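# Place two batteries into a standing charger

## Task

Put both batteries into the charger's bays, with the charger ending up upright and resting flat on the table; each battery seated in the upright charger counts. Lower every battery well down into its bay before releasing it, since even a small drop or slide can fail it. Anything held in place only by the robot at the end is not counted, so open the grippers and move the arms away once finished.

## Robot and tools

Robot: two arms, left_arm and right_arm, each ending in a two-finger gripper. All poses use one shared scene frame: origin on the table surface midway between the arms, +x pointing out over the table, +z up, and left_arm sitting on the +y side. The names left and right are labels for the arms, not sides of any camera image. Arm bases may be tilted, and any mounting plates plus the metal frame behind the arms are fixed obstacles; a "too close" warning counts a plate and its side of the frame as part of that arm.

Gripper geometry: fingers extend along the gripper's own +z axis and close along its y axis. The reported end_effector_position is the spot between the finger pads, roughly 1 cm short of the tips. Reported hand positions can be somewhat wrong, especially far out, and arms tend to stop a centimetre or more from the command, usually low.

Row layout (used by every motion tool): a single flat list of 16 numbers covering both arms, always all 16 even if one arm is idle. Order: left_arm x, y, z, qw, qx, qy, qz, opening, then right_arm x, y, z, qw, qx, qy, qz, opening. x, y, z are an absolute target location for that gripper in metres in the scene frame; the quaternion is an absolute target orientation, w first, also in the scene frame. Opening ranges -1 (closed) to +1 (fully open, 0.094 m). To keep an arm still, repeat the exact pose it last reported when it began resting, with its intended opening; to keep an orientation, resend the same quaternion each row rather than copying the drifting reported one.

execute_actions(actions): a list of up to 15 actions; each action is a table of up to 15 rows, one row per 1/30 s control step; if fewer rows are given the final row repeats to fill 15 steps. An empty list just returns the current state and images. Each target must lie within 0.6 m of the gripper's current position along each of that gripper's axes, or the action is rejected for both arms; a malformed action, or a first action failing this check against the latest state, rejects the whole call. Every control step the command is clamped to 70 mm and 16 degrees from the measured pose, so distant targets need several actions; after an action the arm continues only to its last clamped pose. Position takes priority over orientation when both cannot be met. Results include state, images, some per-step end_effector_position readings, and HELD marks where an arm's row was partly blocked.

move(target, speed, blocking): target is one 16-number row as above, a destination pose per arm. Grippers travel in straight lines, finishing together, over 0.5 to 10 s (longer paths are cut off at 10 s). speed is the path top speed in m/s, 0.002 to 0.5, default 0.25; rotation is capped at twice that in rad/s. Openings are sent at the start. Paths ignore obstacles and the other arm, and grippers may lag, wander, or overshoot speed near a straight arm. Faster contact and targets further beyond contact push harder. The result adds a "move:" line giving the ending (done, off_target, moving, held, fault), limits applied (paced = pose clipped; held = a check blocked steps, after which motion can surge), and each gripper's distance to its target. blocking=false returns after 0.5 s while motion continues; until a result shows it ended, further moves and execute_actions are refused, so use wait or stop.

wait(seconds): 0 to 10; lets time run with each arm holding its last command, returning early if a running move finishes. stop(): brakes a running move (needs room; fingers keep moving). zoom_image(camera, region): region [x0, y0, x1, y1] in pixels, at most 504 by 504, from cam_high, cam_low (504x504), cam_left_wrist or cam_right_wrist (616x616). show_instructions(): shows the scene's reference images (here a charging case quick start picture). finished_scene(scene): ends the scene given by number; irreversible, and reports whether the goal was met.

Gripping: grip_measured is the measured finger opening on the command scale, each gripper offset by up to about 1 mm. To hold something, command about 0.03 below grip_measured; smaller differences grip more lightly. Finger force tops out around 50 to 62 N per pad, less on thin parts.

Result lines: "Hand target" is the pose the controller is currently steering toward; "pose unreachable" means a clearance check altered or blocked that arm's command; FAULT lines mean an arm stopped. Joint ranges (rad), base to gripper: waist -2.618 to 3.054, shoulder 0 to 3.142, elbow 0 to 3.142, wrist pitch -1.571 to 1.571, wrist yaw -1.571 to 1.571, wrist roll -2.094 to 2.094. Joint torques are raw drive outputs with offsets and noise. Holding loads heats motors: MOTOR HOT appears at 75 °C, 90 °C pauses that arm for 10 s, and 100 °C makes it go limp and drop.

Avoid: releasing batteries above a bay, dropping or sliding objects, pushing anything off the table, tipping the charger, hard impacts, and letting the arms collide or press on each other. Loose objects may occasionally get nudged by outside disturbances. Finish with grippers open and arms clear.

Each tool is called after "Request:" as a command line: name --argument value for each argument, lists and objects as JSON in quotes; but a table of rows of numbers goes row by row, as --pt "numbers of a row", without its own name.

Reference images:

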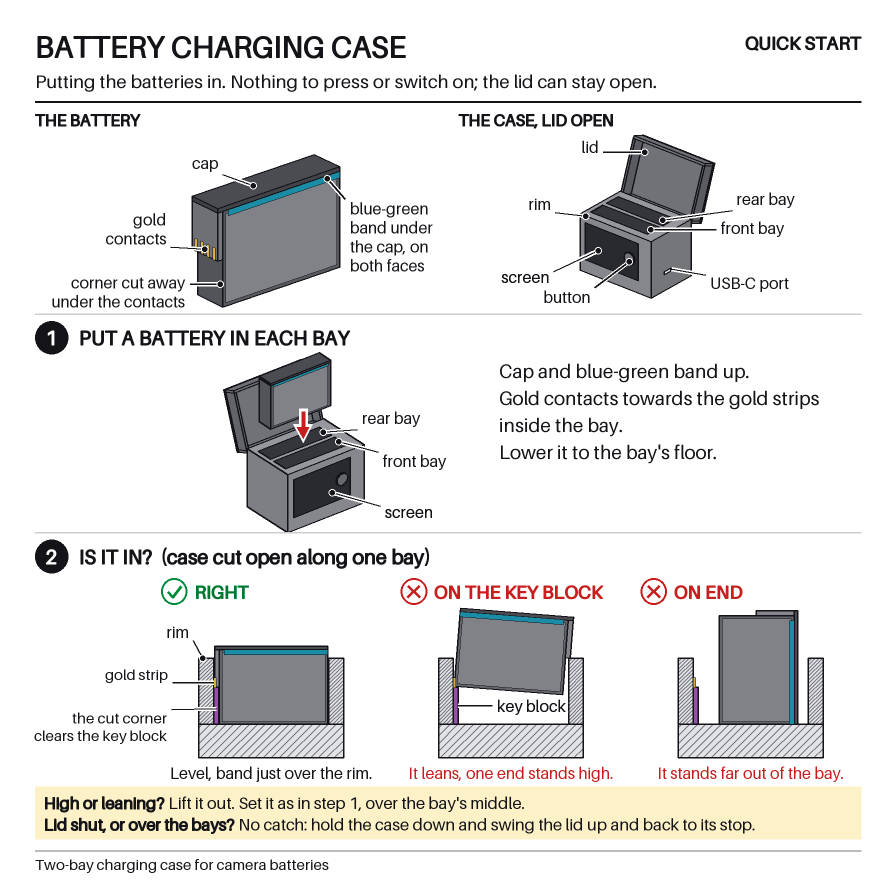

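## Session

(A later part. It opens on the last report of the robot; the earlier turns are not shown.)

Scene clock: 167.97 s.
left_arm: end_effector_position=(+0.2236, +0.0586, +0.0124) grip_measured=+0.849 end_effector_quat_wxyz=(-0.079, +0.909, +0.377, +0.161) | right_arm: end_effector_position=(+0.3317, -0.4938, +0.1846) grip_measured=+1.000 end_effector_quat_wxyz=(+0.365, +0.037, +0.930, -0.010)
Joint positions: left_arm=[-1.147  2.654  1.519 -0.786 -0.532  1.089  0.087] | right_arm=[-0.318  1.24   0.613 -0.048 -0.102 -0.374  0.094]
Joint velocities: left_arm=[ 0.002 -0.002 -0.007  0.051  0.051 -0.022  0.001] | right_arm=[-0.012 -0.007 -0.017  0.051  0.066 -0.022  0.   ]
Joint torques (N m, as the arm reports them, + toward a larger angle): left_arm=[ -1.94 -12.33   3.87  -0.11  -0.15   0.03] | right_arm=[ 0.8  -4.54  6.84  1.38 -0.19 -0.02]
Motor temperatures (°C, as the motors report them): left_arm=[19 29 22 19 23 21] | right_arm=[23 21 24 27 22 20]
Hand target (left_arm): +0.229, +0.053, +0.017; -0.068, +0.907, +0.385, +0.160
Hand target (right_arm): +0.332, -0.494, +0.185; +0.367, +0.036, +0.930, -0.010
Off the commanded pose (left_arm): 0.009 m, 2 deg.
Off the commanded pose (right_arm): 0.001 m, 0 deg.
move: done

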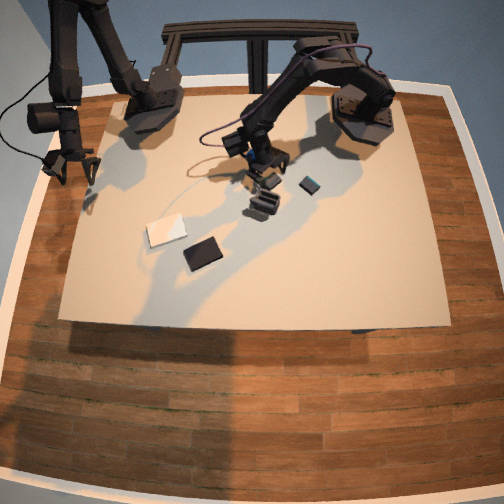

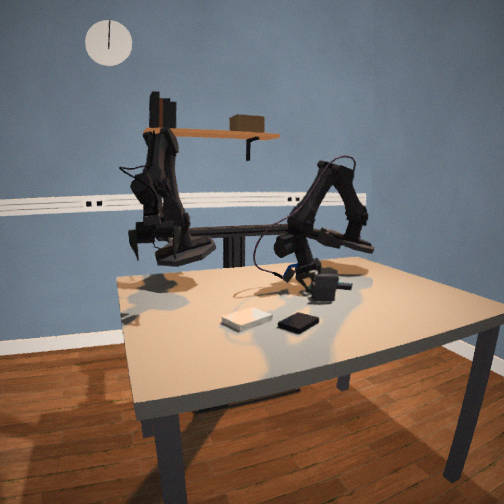

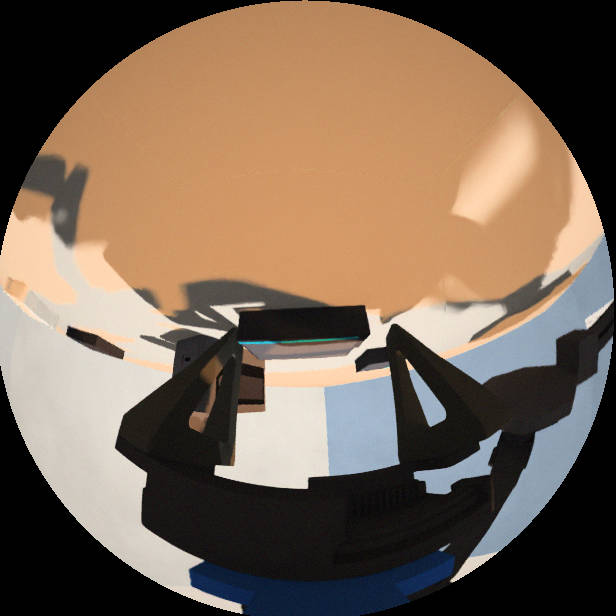

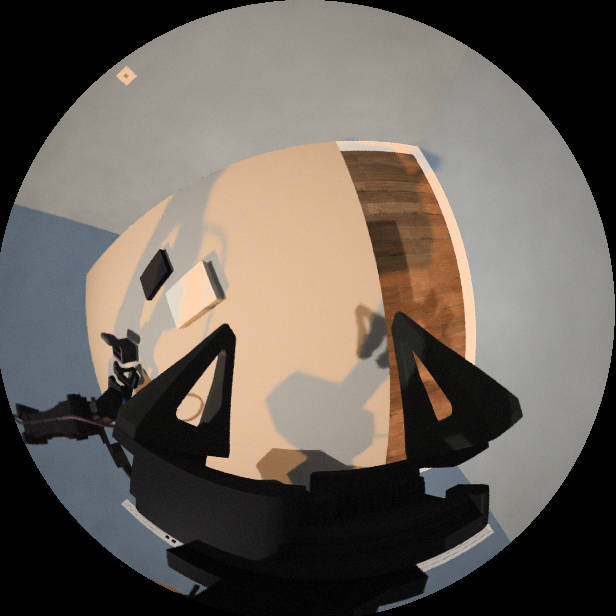

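Request:
execute_actions --actions '[[[0.2295,0.053,0.017,-0.0678,0.9065,0.3848,0.1598,0.6, 0.3322,-0.4937,0.1851,0.367,0.036,0.930,-0.010,1]],[[0.2295,0.053,0.017,-0.0678,0.9065,0.3848,0.1598,0.4, 0.3322,-0.4937,0.1851,0.367,0.036,0.930,-0.010,1]],[[0.2295,0.053,0.017,-0.0678,0.9065,0.3848,0.1598,0.25, 0.3322,-0.4937,0.1851,0.367,0.036,0.930,-0.010,1]],[[0.2295,0.053,0.017,-0.0678,0.9065,0.3848,0.1598,0.1, 0.3322,-0.4937,0.1851,0.367,0.036,0.930,-0.010,1]]]'

Scene clock: 174.10 s.
left_arm: end_effector_position=(+0.2236, +0.0585, +0.0124) grip_measured=+0.206 end_effector_quat_wxyz=(-0.079, +0.909, +0.377, +0.161) | right_arm: end_effector_position=(+0.3317, -0.4938, +0.1846) grip_measured=+1.000 end_effector_quat_wxyz=(+0.365, +0.037, +0.930, -0.010)
Joint positions: left_arm=[-1.147  2.654  1.519 -0.786 -0.532  1.089  0.057] | right_arm=[-0.318  1.24   0.613 -0.048 -0.102 -0.374  0.094]
Joint velocities: left_arm=[-0.012 -0.007  0.012  0.007 -0.022  0.022 -0.   ] | right_arm=[-0.007 -0.002  0.007 -0.007 -0.022  0.022  0.   ]
Joint torques (N m, as the arm reports them, + toward a larger angle): left_arm=[ -1.97 -12.39   3.92  -0.1   -0.15   0.05] | right_arm=[ 0.93 -4.51  6.86  1.36 -0.15 -0.02]
Motor temperatures (°C, as the motors report them): left_arm=[19 29 22 19 23 21] | right_arm=[23 21 24 27 22 20]
Hand target (left_arm): +0.229, +0.053, +0.017; -0.068, +0.907, +0.385, +0.160
Hand target (right_arm): +0.332, -0.494, +0.185; +0.367, +0.036, +0.930, -0.010
Off the commanded pose (left_arm): 0.009 m, 2 deg.
Off the commanded pose (right_arm): 0.001 m, 0 deg.
Step readings (end_effector_position; steps 1 to 15: 1st action; 16 to 30: 2nd action; 31 to 45: 3rd action; 46 to 60: 4th action):
0: left_arm (+0.2236, +0.0586, +0.0124) | right_arm (+0.3317, -0.4938, +0.1846)
1: left_arm (+0.2236, +0.0586, +0.0124) | right_arm (+0.3317, -0.4938, +0.1846)
2: left_arm (+0.2236, +0.0586, +0.0124) | right_arm (+0.3317, -0.4938, +0.1846)
4: left_arm (+0.2236, +0.0586, +0.0124) | right_arm (+0.3317, -0.4938, +0.1846)
8: left_arm (+0.2236, +0.0586, +0.0124) | right_arm (+0.3317, -0.4938, +0.1846)
15: left_arm (+0.2236, +0.0586, +0.0124) | right_arm (+0.3317, -0.4938, +0.1846)
16: left_arm (+0.2236, +0.0585, +0.0124) | right_arm (+0.3317, -0.4938, +0.1846)
17: left_arm (+0.2236, +0.0585, +0.0124) | right_arm (+0.3317, -0.4938, +0.1846)
19: left_arm (+0.2236, +0.0585, +0.0124) | right_arm (+0.3317, -0.4938, +0.1846)
23: left_arm (+0.2236, +0.0585, +0.0124) | right_arm (+0.3317, -0.4938, +0.1846)
30: left_arm (+0.2236, +0.0585, +0.0124) | right_arm (+0.3317, -0.4938, +0.1846)
31: left_arm (+0.2236, +0.0585, +0.0124) | right_arm (+0.3317, -0.4938, +0.1846)
32: left_arm (+0.2236, +0.0585, +0.0124) | right_arm (+0.3317, -0.4938, +0.1846)
34: left_arm (+0.2236, +0.0585, +0.0124) | right_arm (+0.3317, -0.4938, +0.1846)
38: left_arm (+0.2236, +0.0585, +0.0124) | right_arm (+0.3317, -0.4938, +0.1846)
45: left_arm (+0.2236, +0.0585, +0.0124) | right_arm (+0.3317, -0.4938, +0.1846)
46: left_arm (+0.2236, +0.0585, +0.0124) | right_arm (+0.3317, -0.4938, +0.1846)
47: left_arm (+0.2236, +0.0585, +0.0124) | right_arm (+0.3317, -0.4938, +0.1846)
49: left_arm (+0.2236, +0.0585, +0.0124) | right_arm (+0.3317, -0.4938, +0.1846)
53: left_arm (+0.2236, +0.0585, +0.0124) | right_arm (+0.3317, -0.4938, +0.1846)
60: end_effector_position above

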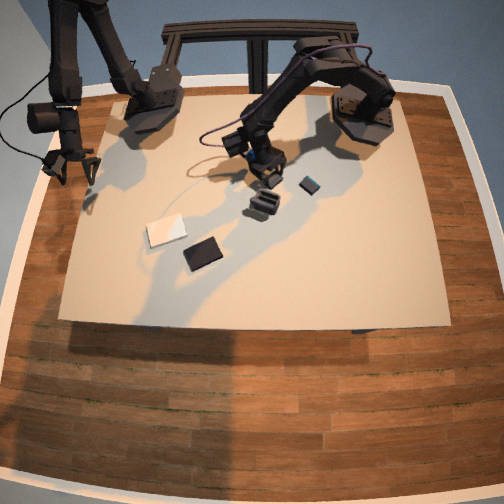

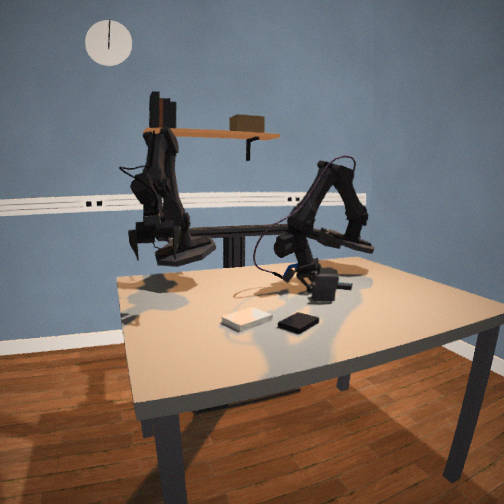

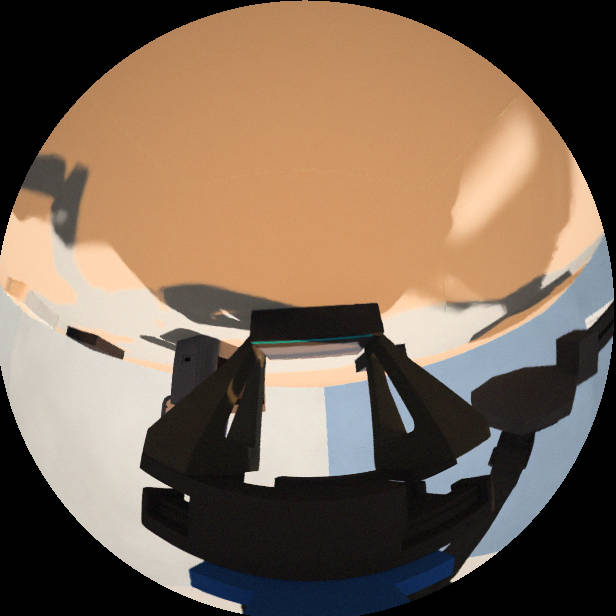

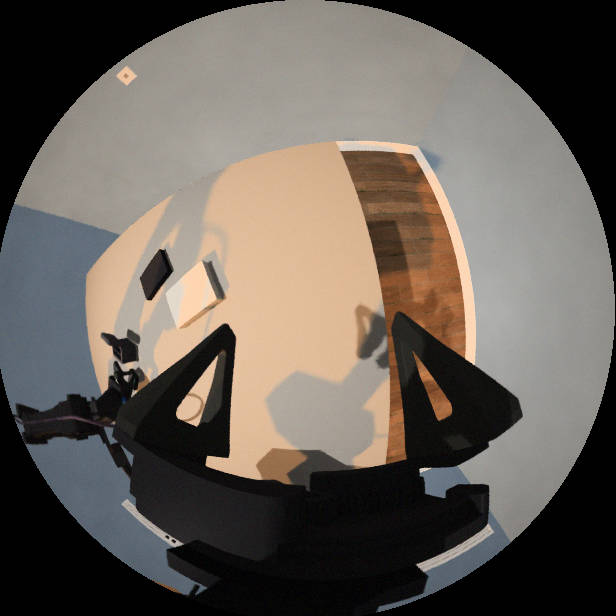

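Request:
move --target '[0.222,0.065,0.13,-0.0678,0.9065,0.3848,0.1598,0.14, 0.3322,-0.4937,0.1851,0.367,0.036,0.930,-0.010,1]' --speed 0.12

Request:
move --target '[0.27,0.16,0.17,0.216,0.533,0.806,-0.143,0.14, 0.3322,-0.4937,0.1851,0.367,0.036,0.930,-0.010,1]' --speed 0.2

Request:
move --target '[0.36,0.25,0.10,0.5736,0,0.8192,0,0.14, 0.3322,-0.4937,0.1851,0.367,0.036,0.930,-0.010,1]' --speed 0.2

Scene clock: 184.63 s.
left_arm: end_effector_position=(+0.2209, +0.0774, +0.1139) grip_measured=+0.206 end_effector_quat_wxyz=(-0.091, +0.906, +0.381, +0.161) | right_arm: end_effector_position=(+0.3316, -0.4938, +0.1846) grip_measured=+1.000 end_effector_quat_wxyz=(+0.365, +0.037, +0.930, -0.010)
Joint positions: left_arm=[-1.191  2.403  1.519 -1.089 -0.512  1.023  0.057] | right_arm=[-0.318  1.24   0.613 -0.048 -0.101 -0.374  0.094]
Joint velocities: left_arm=[ 0.007 -0.007 -0.007 -0.007  0.007  0.051 -0.001] | right_arm=[ 0.007 -0.012  0.002  0.022  0.051 -0.007  0.   ]
Joint torques (N m, as the arm reports them, + toward a larger angle): left_arm=[ -3.76 -12.58   5.96  -0.3   -0.13  -0.03] | right_arm=[ 0.82 -4.61  6.86  1.39 -0.13 -0.04]
Motor temperatures (°C, as the motors report them): left_arm=[19 29 22 19 23 21] | right_arm=[23 21 24 27 22 20]
Hand target (left_arm): +0.222, +0.065, +0.131; -0.068, +0.907, +0.385, +0.159
Hand target (right_arm): +0.332, -0.494, +0.185; +0.367, +0.036, +0.930, -0.010
Off the commanded pose (left_arm): 0.020 m, 3 deg.
Off the commanded pose (right_arm): 0.001 m, 0 deg.
move: off_target (left_arm)

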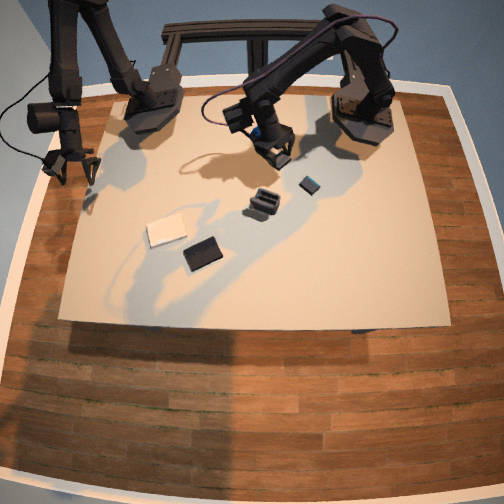

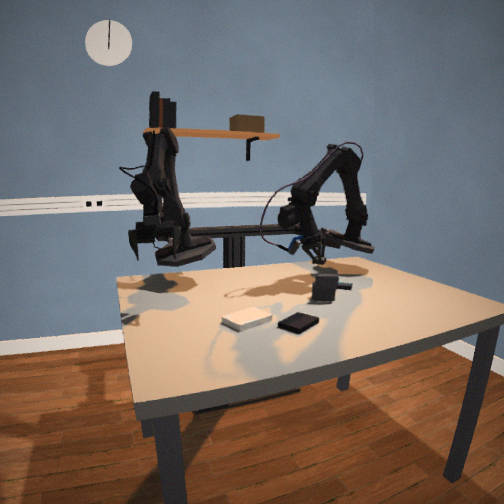

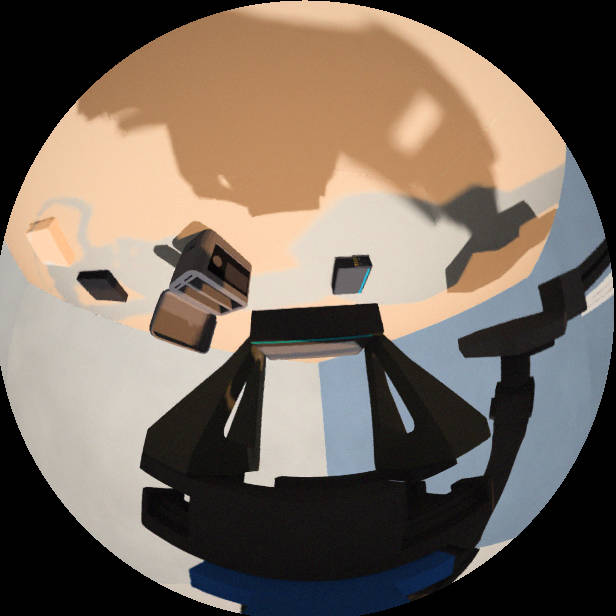

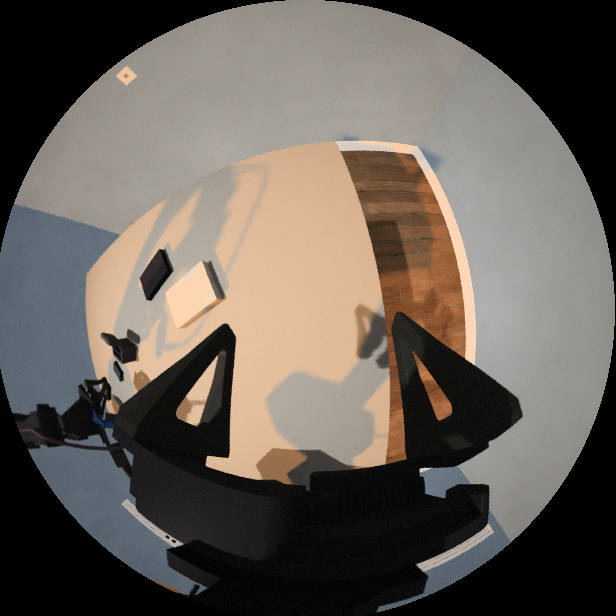

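Scene clock: 188.80 s.
left_arm: end_effector_position=(+0.2702, +0.1630, +0.1666) grip_measured=+0.206 end_effector_quat_wxyz=(+0.194, +0.541, +0.807, -0.135) | right_arm: end_effector_position=(+0.3315, -0.4938, +0.1845) grip_measured=+1.000 end_effector_quat_wxyz=(+0.365, +0.037, +0.930, -0.011)
Joint positions: left_arm=[-0.719  1.541  0.728 -0.387 -0.042  0.49   0.057] | right_arm=[-0.318  1.24   0.613 -0.049 -0.101 -0.374  0.094]
Joint velocities: left_arm=[-0.022 -0.007  0.017 -0.022  0.022 -0.037  0.   ] | right_arm=[ 0.002  0.002 -0.007 -0.051 -0.007 -0.051  0.   ]
Joint torques (N m, as the arm reports them, + toward a larger angle): left_arm=[-1.01 -7.12  3.74  0.91  0.24 -0.05] | right_arm=[ 0.78 -4.64  6.86  1.38 -0.16 -0.02]
Motor temperatures (°C, as the motors report them): left_arm=[19 28 22 19 23 21] | right_arm=[23 21 24 27 22 20]
Hand target (left_arm): +0.273, +0.161, +0.173; +0.210, +0.532, +0.807, -0.145
Hand target (right_arm): +0.332, -0.494, +0.185; +0.367, +0.036, +0.930, -0.010
Off the commanded pose (left_arm): 0.005 m, 3 deg.
Off the commanded pose (right_arm): 0.001 m, 0 deg.
move: off_target (left_arm)

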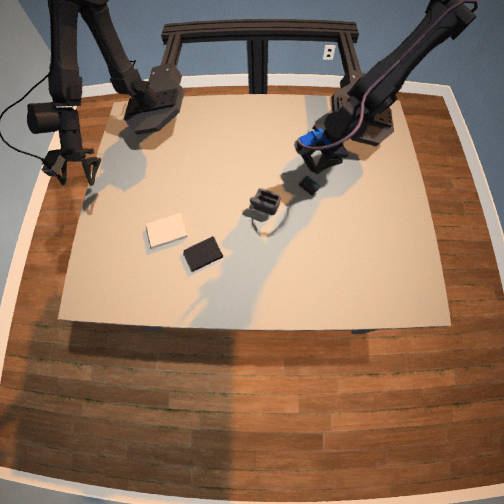

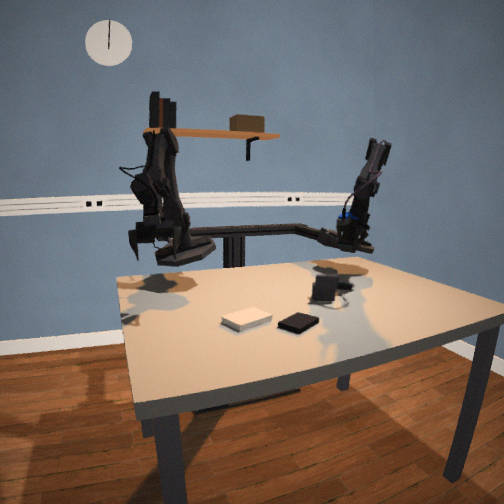

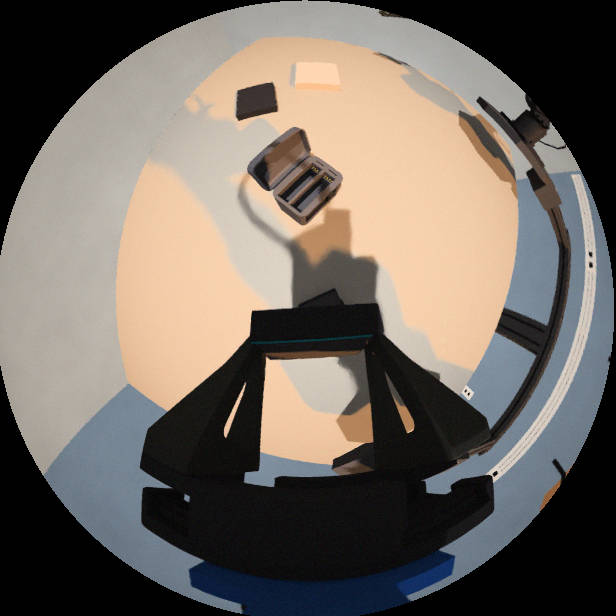

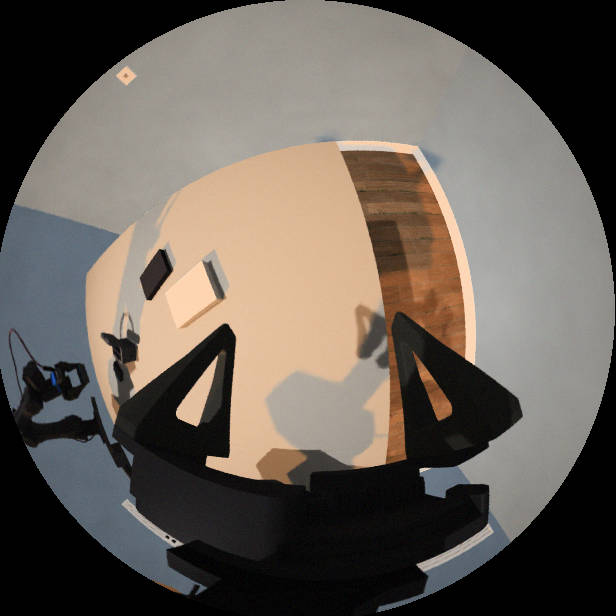

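Scene clock: 192.83 s.
left_arm: end_effector_position=(+0.3514, +0.2532, +0.0928) grip_measured=+0.206 end_effector_quat_wxyz=(+0.505, +0.008, +0.863, +0.012) | right_arm: end_effector_position=(+0.3315, -0.4939, +0.1845) grip_measured=+1.000 end_effector_quat_wxyz=(+0.365, +0.037, +0.930, -0.011)
Joint positions: left_arm=[-0.636  2.297  0.262  1.55  -0.723 -0.06   0.057] | right_arm=[-0.318  1.24   0.613 -0.049 -0.1   -0.374  0.094]
Joint velocities: left_arm=[-0.002 -0.002 -0.017  0.007 -0.022 -0.051  0.   ] | right_arm=[-0.027 -0.007 -0.002 -0.066  0.051 -0.037  0.   ]
Joint torques (N m, as the arm reports them, + toward a larger angle): left_arm=[-1.99 -5.36  1.63  1.48 -0.11 -0.06] | right_arm=[ 0.83 -4.62  6.8   1.38 -0.16 -0.03]
Motor temperatures (°C, as the motors report them): left_arm=[19 28 22 20 23 21] | right_arm=[23 21 24 27 22 20]
Hand target (left_arm): +0.359, +0.250, +0.098; +0.519, -0.009, +0.855, +0.006
Hand target (right_arm): +0.332, -0.494, +0.185; +0.367, +0.036, +0.929, -0.010
Off the commanded pose (left_arm): 0.012 m, 9 deg.
Off the commanded pose (right_arm): 0.001 m, 0 deg.
joint sent to its limit (left arm) — the command would take joint 4 (wrist pitch) past its upper limit, so that joint was sent only as far as its limit.
move: off_target (left_arm)

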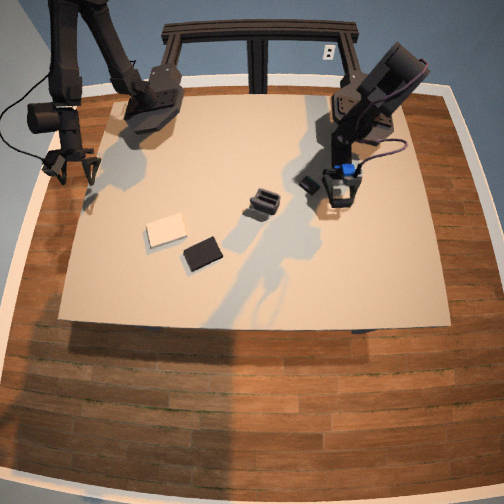

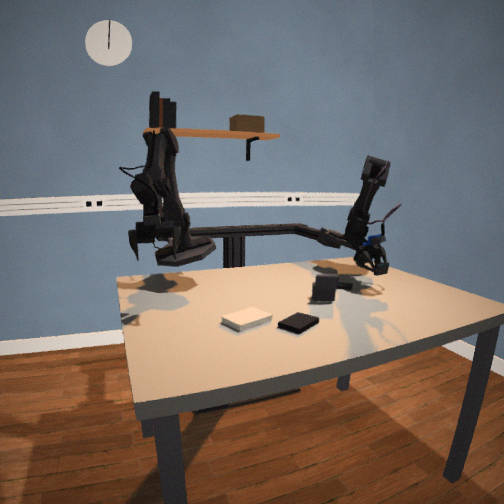

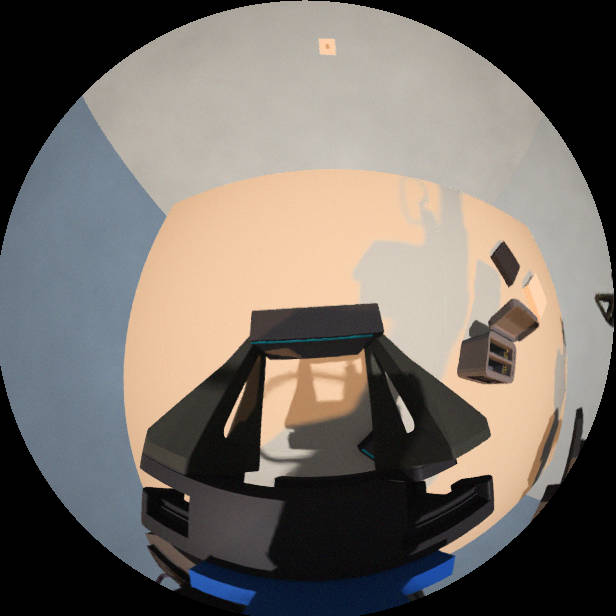

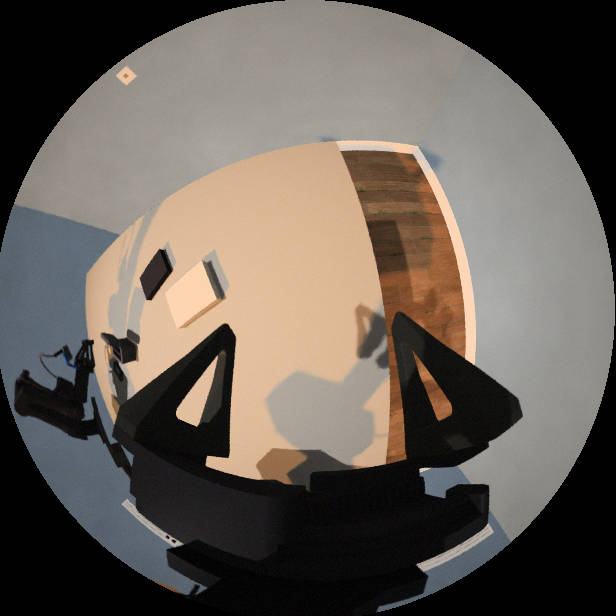

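Request:
move --target '[0.50,0.27,0.09,0.5736,0,0.8192,0,0.14, 0.3322,-0.4937,0.1851,0.367,0.036,0.930,-0.010,1]' --speed 0.15

Scene clock: 196.83 s.
left_arm: end_effector_position=(+0.4922, +0.2727, +0.0845) grip_measured=+0.206 end_effector_quat_wxyz=(+0.563, -0.000, +0.826, +0.003) | right_arm: end_effector_position=(+0.3314, -0.4938, +0.1844) grip_measured=+1.000 end_effector_quat_wxyz=(+0.365, +0.037, +0.930, -0.011)
Joint positions: left_arm=[-0.299  2.393  0.687  1.462 -0.395  0.145  0.057] | right_arm=[-0.318  1.24   0.613 -0.049 -0.1   -0.374  0.094]
Joint velocities: left_arm=[-0.002  0.012  0.007 -0.022  0.095 -0.051 -0.   ] | right_arm=[-0.017 -0.007 -0.012  0.081  0.007 -0.007  0.   ]
Joint torques (N m, as the arm reports them, + toward a larger angle): left_arm=[-2.37 -8.6   2.94  1.48  0.14  0.06] | right_arm=[ 0.84 -4.63  6.86  1.37 -0.16 -0.02]
Motor temperatures (°C, as the motors report them): left_arm=[19 27 22 20 23 21] | right_arm=[23 21 24 27 22 20]
Hand target (left_arm): +0.500, +0.270, +0.090; +0.574, +0.001, +0.819, -0.001
Hand target (right_arm): +0.332, -0.494, +0.185; +0.367, +0.036, +0.930, -0.010
Off the commanded pose (left_arm): 0.010 m, 1 deg.
Off the commanded pose (right_arm): 0.001 m, 0 deg.
move: done

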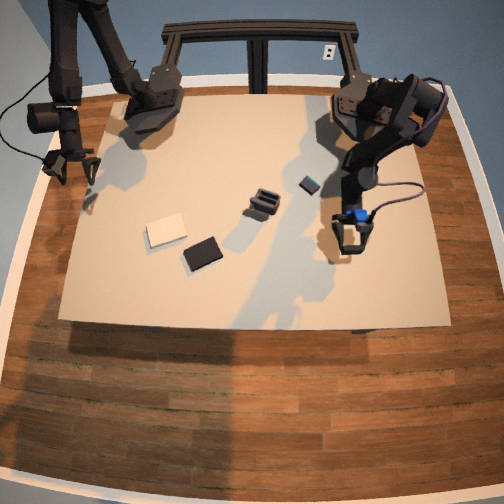

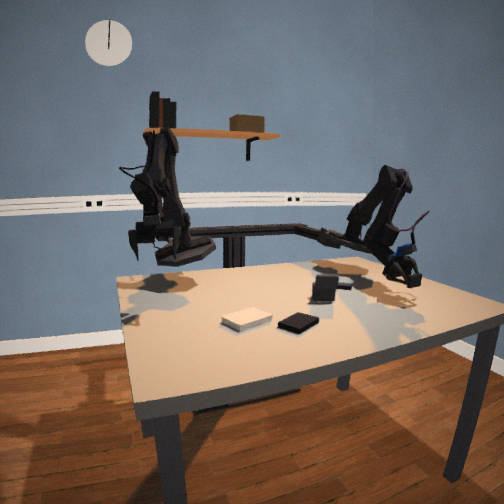

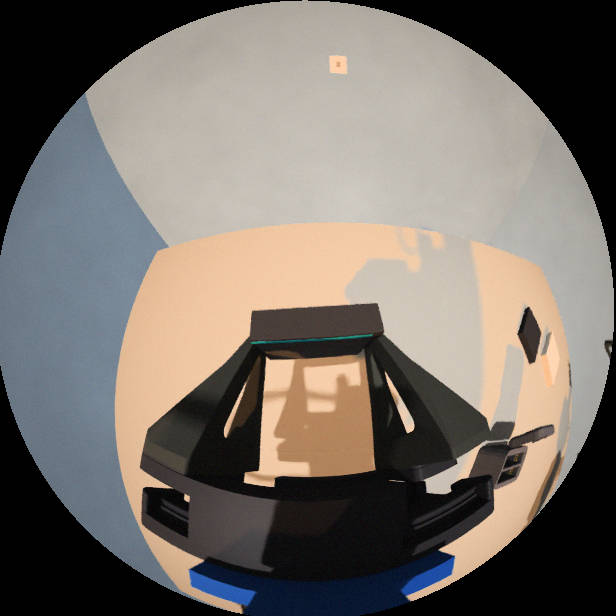

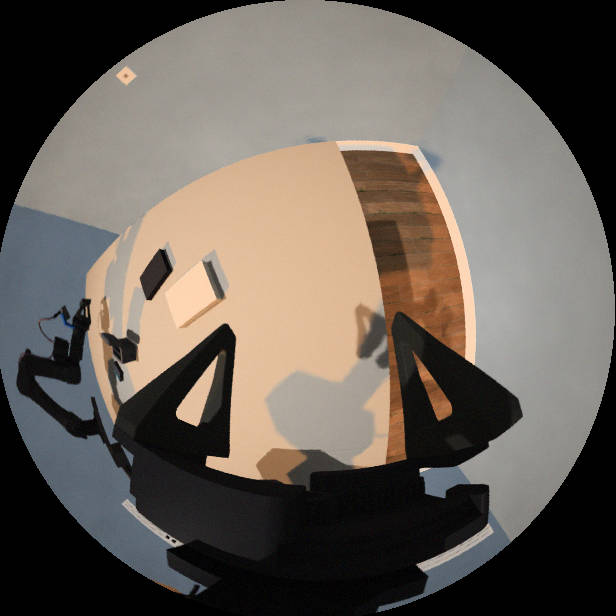

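Request:
move --target '[0.58,0.27,0.055,0.5736,0,0.8192,0,0.14, 0.3322,-0.4937,0.1851,0.367,0.036,0.930,-0.010,1]' --speed 0.12

Request:
zoom_image --camera "cam_low" --region '[370, 230, 490, 330]'

Scene clock: 203.60 s.
left_arm: end_effector_position=(+0.5697, +0.2713, +0.0464) grip_measured=+0.206 end_effector_quat_wxyz=(+0.561, -0.000, +0.828, +0.003) | right_arm: end_effector_position=(+0.3314, -0.4939, +0.1844) grip_measured=+1.000 end_effector_quat_wxyz=(+0.365, +0.037, +0.930, -0.011)
Joint positions: left_arm=[-0.216  2.565  1.059  1.262 -0.315  0.164  0.057] | right_arm=[-0.318  1.24   0.613 -0.049 -0.1   -0.374  0.094]
Joint velocities: left_arm=[ 0.012 -0.007 -0.002 -0.022 -0.037 -0.022  0.001] | right_arm=[ 0.032 -0.012  0.007  0.022 -0.051 -0.037  0.   ]
Joint torques (N m, as the arm reports them, + toward a larger angle): left_arm=[ -2.81 -10.9    4.     1.45   0.14   0.06] | right_arm=[ 0.79 -4.62  6.82  1.38 -0.17 -0.02]
Motor temperatures (°C, as the motors report them): left_arm=[19 27 22 21 23 21] | right_arm=[23 21 24 28 22 20]
Hand target (left_arm): +0.579, +0.270, +0.055; +0.574, +0.000, +0.819, -0.000
Hand target (right_arm): +0.332, -0.494, +0.185; +0.367, +0.036, +0.930, -0.010
Off the commanded pose (left_arm): 0.013 m, 2 deg.
Off the commanded pose (right_arm): 0.001 m, 0 deg.
move: off_target (left_arm)

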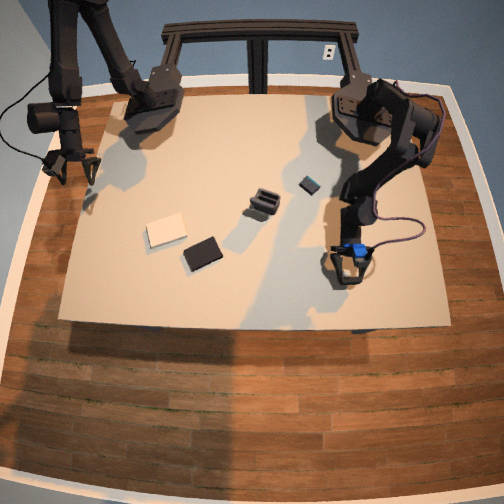

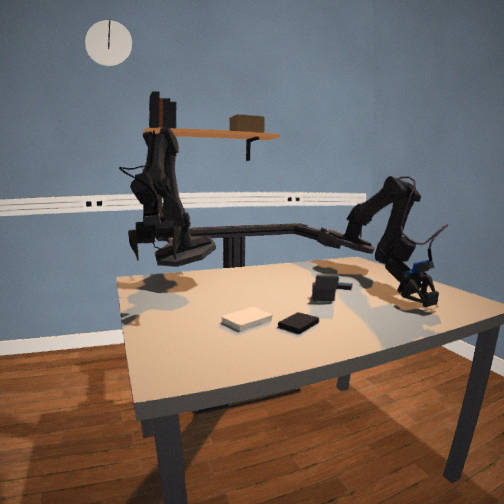

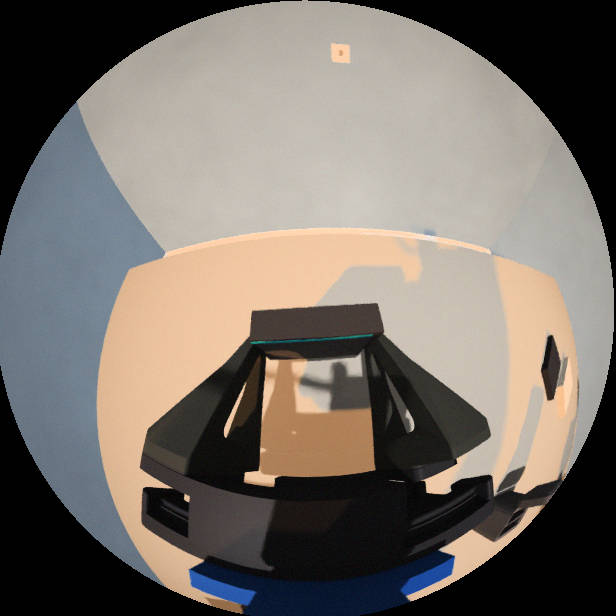

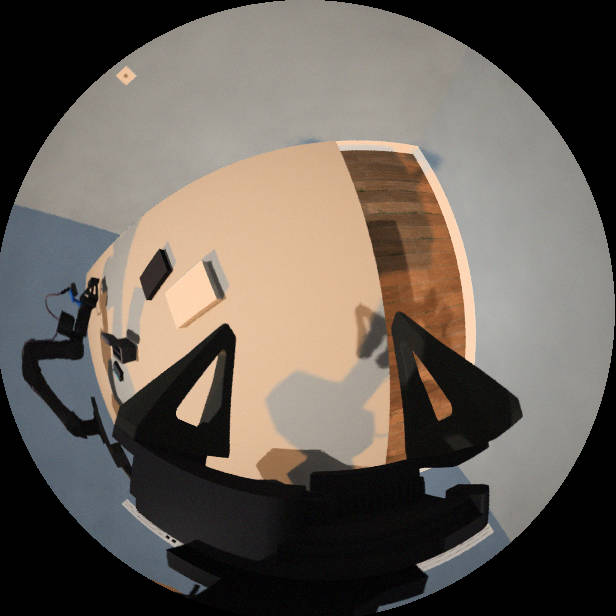

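Region (370, 230, 490, 330) of cam_low's 504x504 image, scaled by 4.200, with more detail than that image has.

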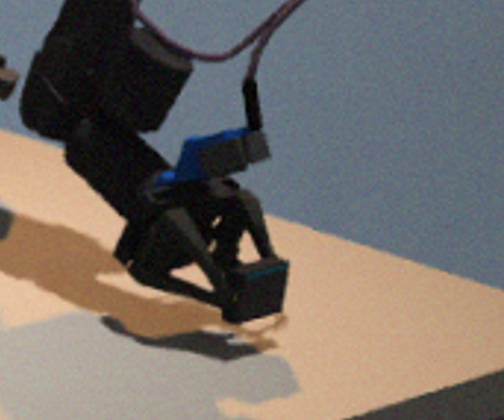

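Request:
move --target '[0.58,0.27,0.042,0.588,0,0.809,0,0.14, 0.3322,-0.4937,0.1851,0.367,0.036,0.930,-0.010,1]' --speed 0.02

Request:
zoom_image --camera "cam_low" --region '[370, 230, 490, 330]'

Scene clock: 208.13 s.
left_arm: end_effector_position=(+0.5668, +0.2684, +0.0282) grip_measured=+0.206 end_effector_quat_wxyz=(+0.564, +0.006, +0.826, +0.002) | right_arm: end_effector_position=(+0.3313, -0.4939, +0.1843) grip_measured=+1.000 end_effector_quat_wxyz=(+0.364, +0.037, +0.930, -0.011)
Joint positions: left_arm=[-0.207  2.639  1.085  1.318 -0.297  0.177  0.057] | right_arm=[-0.318  1.24   0.613 -0.05  -0.1   -0.374  0.094]
Joint velocities: left_arm=[-0.012 -0.007 -0.002  0.037 -0.037  0.022  0.   ] | right_arm=[-0.002 -0.002 -0.002  0.037 -0.051 -0.051  0.   ]
Joint torques (N m, as the arm reports them, + toward a larger angle): left_arm=[ -2.42 -11.01   3.83   1.68   0.15   0.07] | right_arm=[ 0.93 -4.81  6.84  1.4  -0.16 -0.01]
Motor temperatures (°C, as the motors report them): left_arm=[19 27 22 22 23 21] | right_arm=[23 21 24 28 22 20]
Hand target (left_arm): +0.579, +0.270, +0.042; +0.588, +0.000, +0.809, -0.000
Hand target (right_arm): +0.332, -0.494, +0.185; +0.367, +0.036, +0.930, -0.010
Off the commanded pose (left_arm): 0.019 m, 3 deg.
Off the commanded pose (right_arm): 0.001 m, 0 deg.
move: off_target (left_arm)

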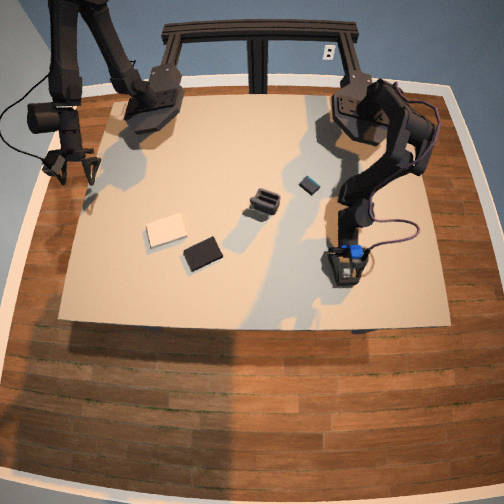

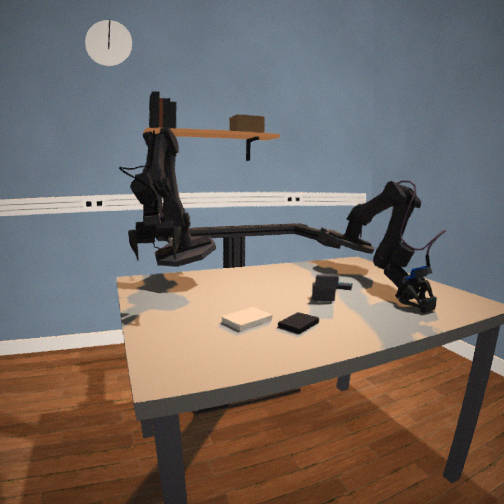

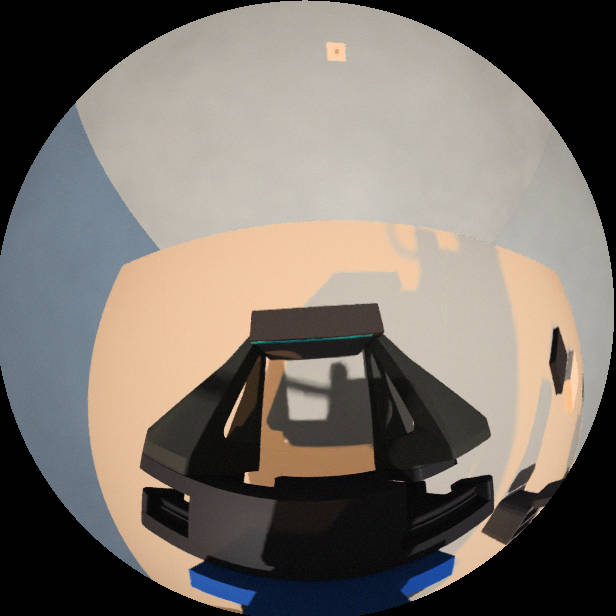

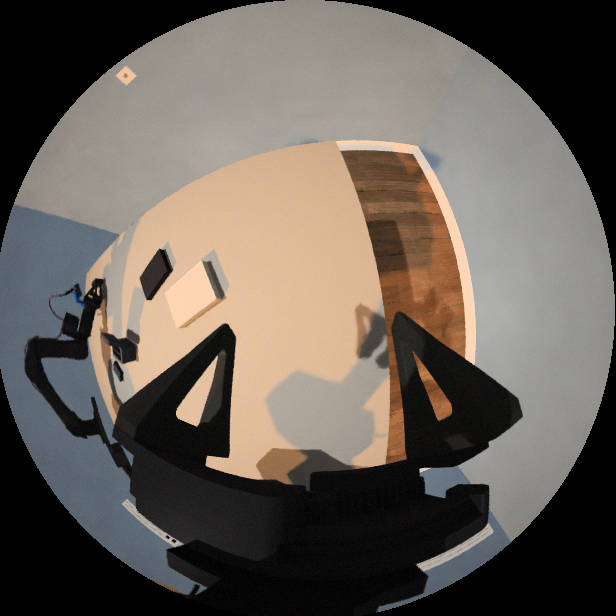

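Region (370, 230, 490, 330) of cam_low's 504x504 image, scaled by 4.200, with more detail than that image has.

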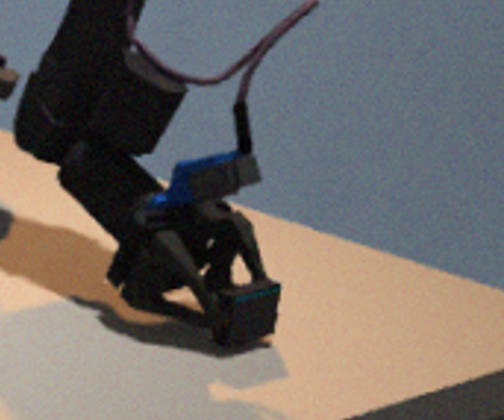

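Request:
move --target '[0.578,0.27,0.037,0.588,0,0.809,0,0.14, 0.3322,-0.4937,0.1851,0.367,0.036,0.930,-0.010,1]' --speed 0.01

Request:
zoom_image --camera "cam_low" --region '[390, 270, 460, 330]'

Scene clock: 214.83 s.
left_arm: end_effector_position=(+0.5657, +0.2679, +0.0267) grip_measured=+0.206 end_effector_quat_wxyz=(+0.567, +0.006, +0.824, +0.001) | right_arm: end_effector_position=(+0.3312, -0.4939, +0.1843) grip_measured=+1.000 end_effector_quat_wxyz=(+0.364, +0.037, +0.931, -0.011)
Joint positions: left_arm=[-0.207  2.649  1.085  1.334 -0.295  0.178  0.057] | right_arm=[-0.318  1.24   0.613 -0.05  -0.1   -0.374  0.094]
Joint velocities: left_arm=[ 0.007 -0.007 -0.002 -0.007 -0.007  0.037 -0.002] | right_arm=[ 0.002  0.012 -0.007 -0.022 -0.022  0.007  0.   ]
Joint torques (N m, as the arm reports them, + toward a larger angle): left_arm=[ -2.27 -10.35   3.92   1.69   0.15   0.09] | right_arm=[ 0.76 -4.68  6.85  1.4  -0.19 -0.04]
Motor temperatures (°C, as the motors report them): left_arm=[19 28 22 23 23 21] | right_arm=[23 21 24 28 22 20]
Hand target (left_arm): +0.577, +0.270, +0.037; +0.588, +0.000, +0.809, -0.000
Hand target (right_arm): +0.332, -0.494, +0.185; +0.367, +0.036, +0.930, -0.010
Off the commanded pose (left_arm): 0.016 m, 3 deg.
Off the commanded pose (right_arm): 0.001 m, 0 deg.
move: off_target (left_arm)

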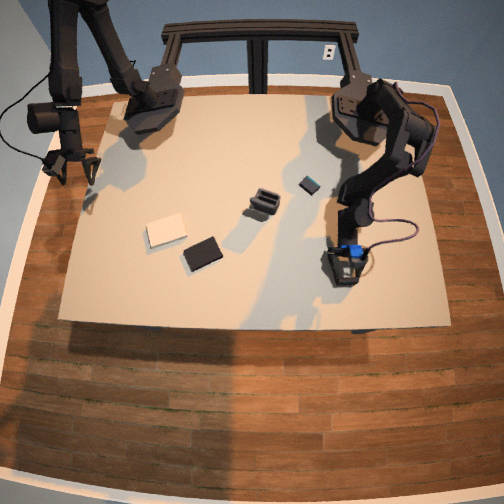

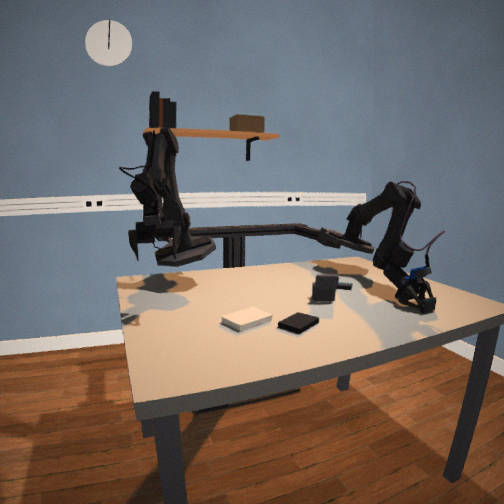

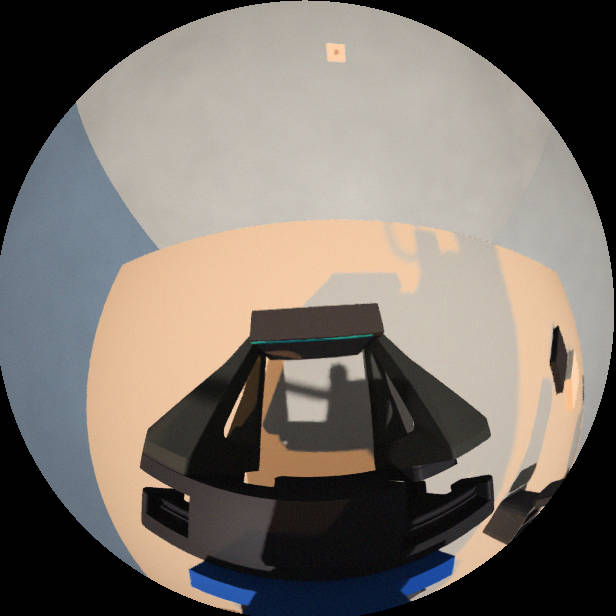

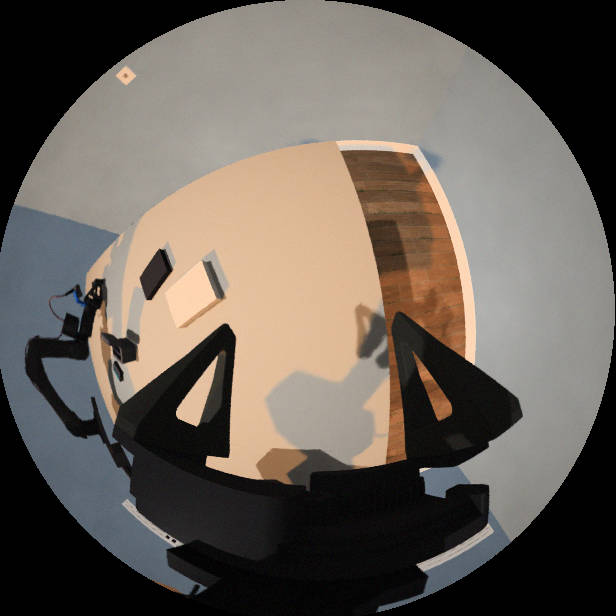

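Region (390, 270, 460, 330) of cam_low's 504x504 image, scaled by 7.200, with more detail than that image has; it fills the top 432 rows of this view, and the rest is white.

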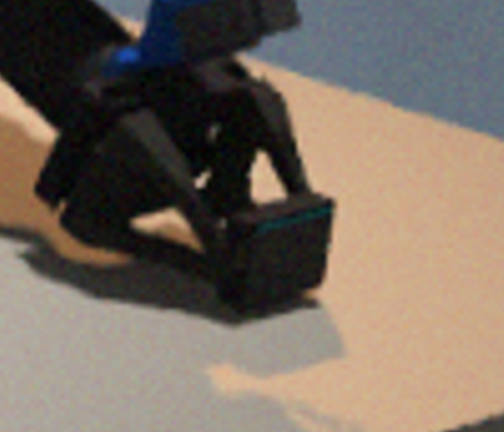

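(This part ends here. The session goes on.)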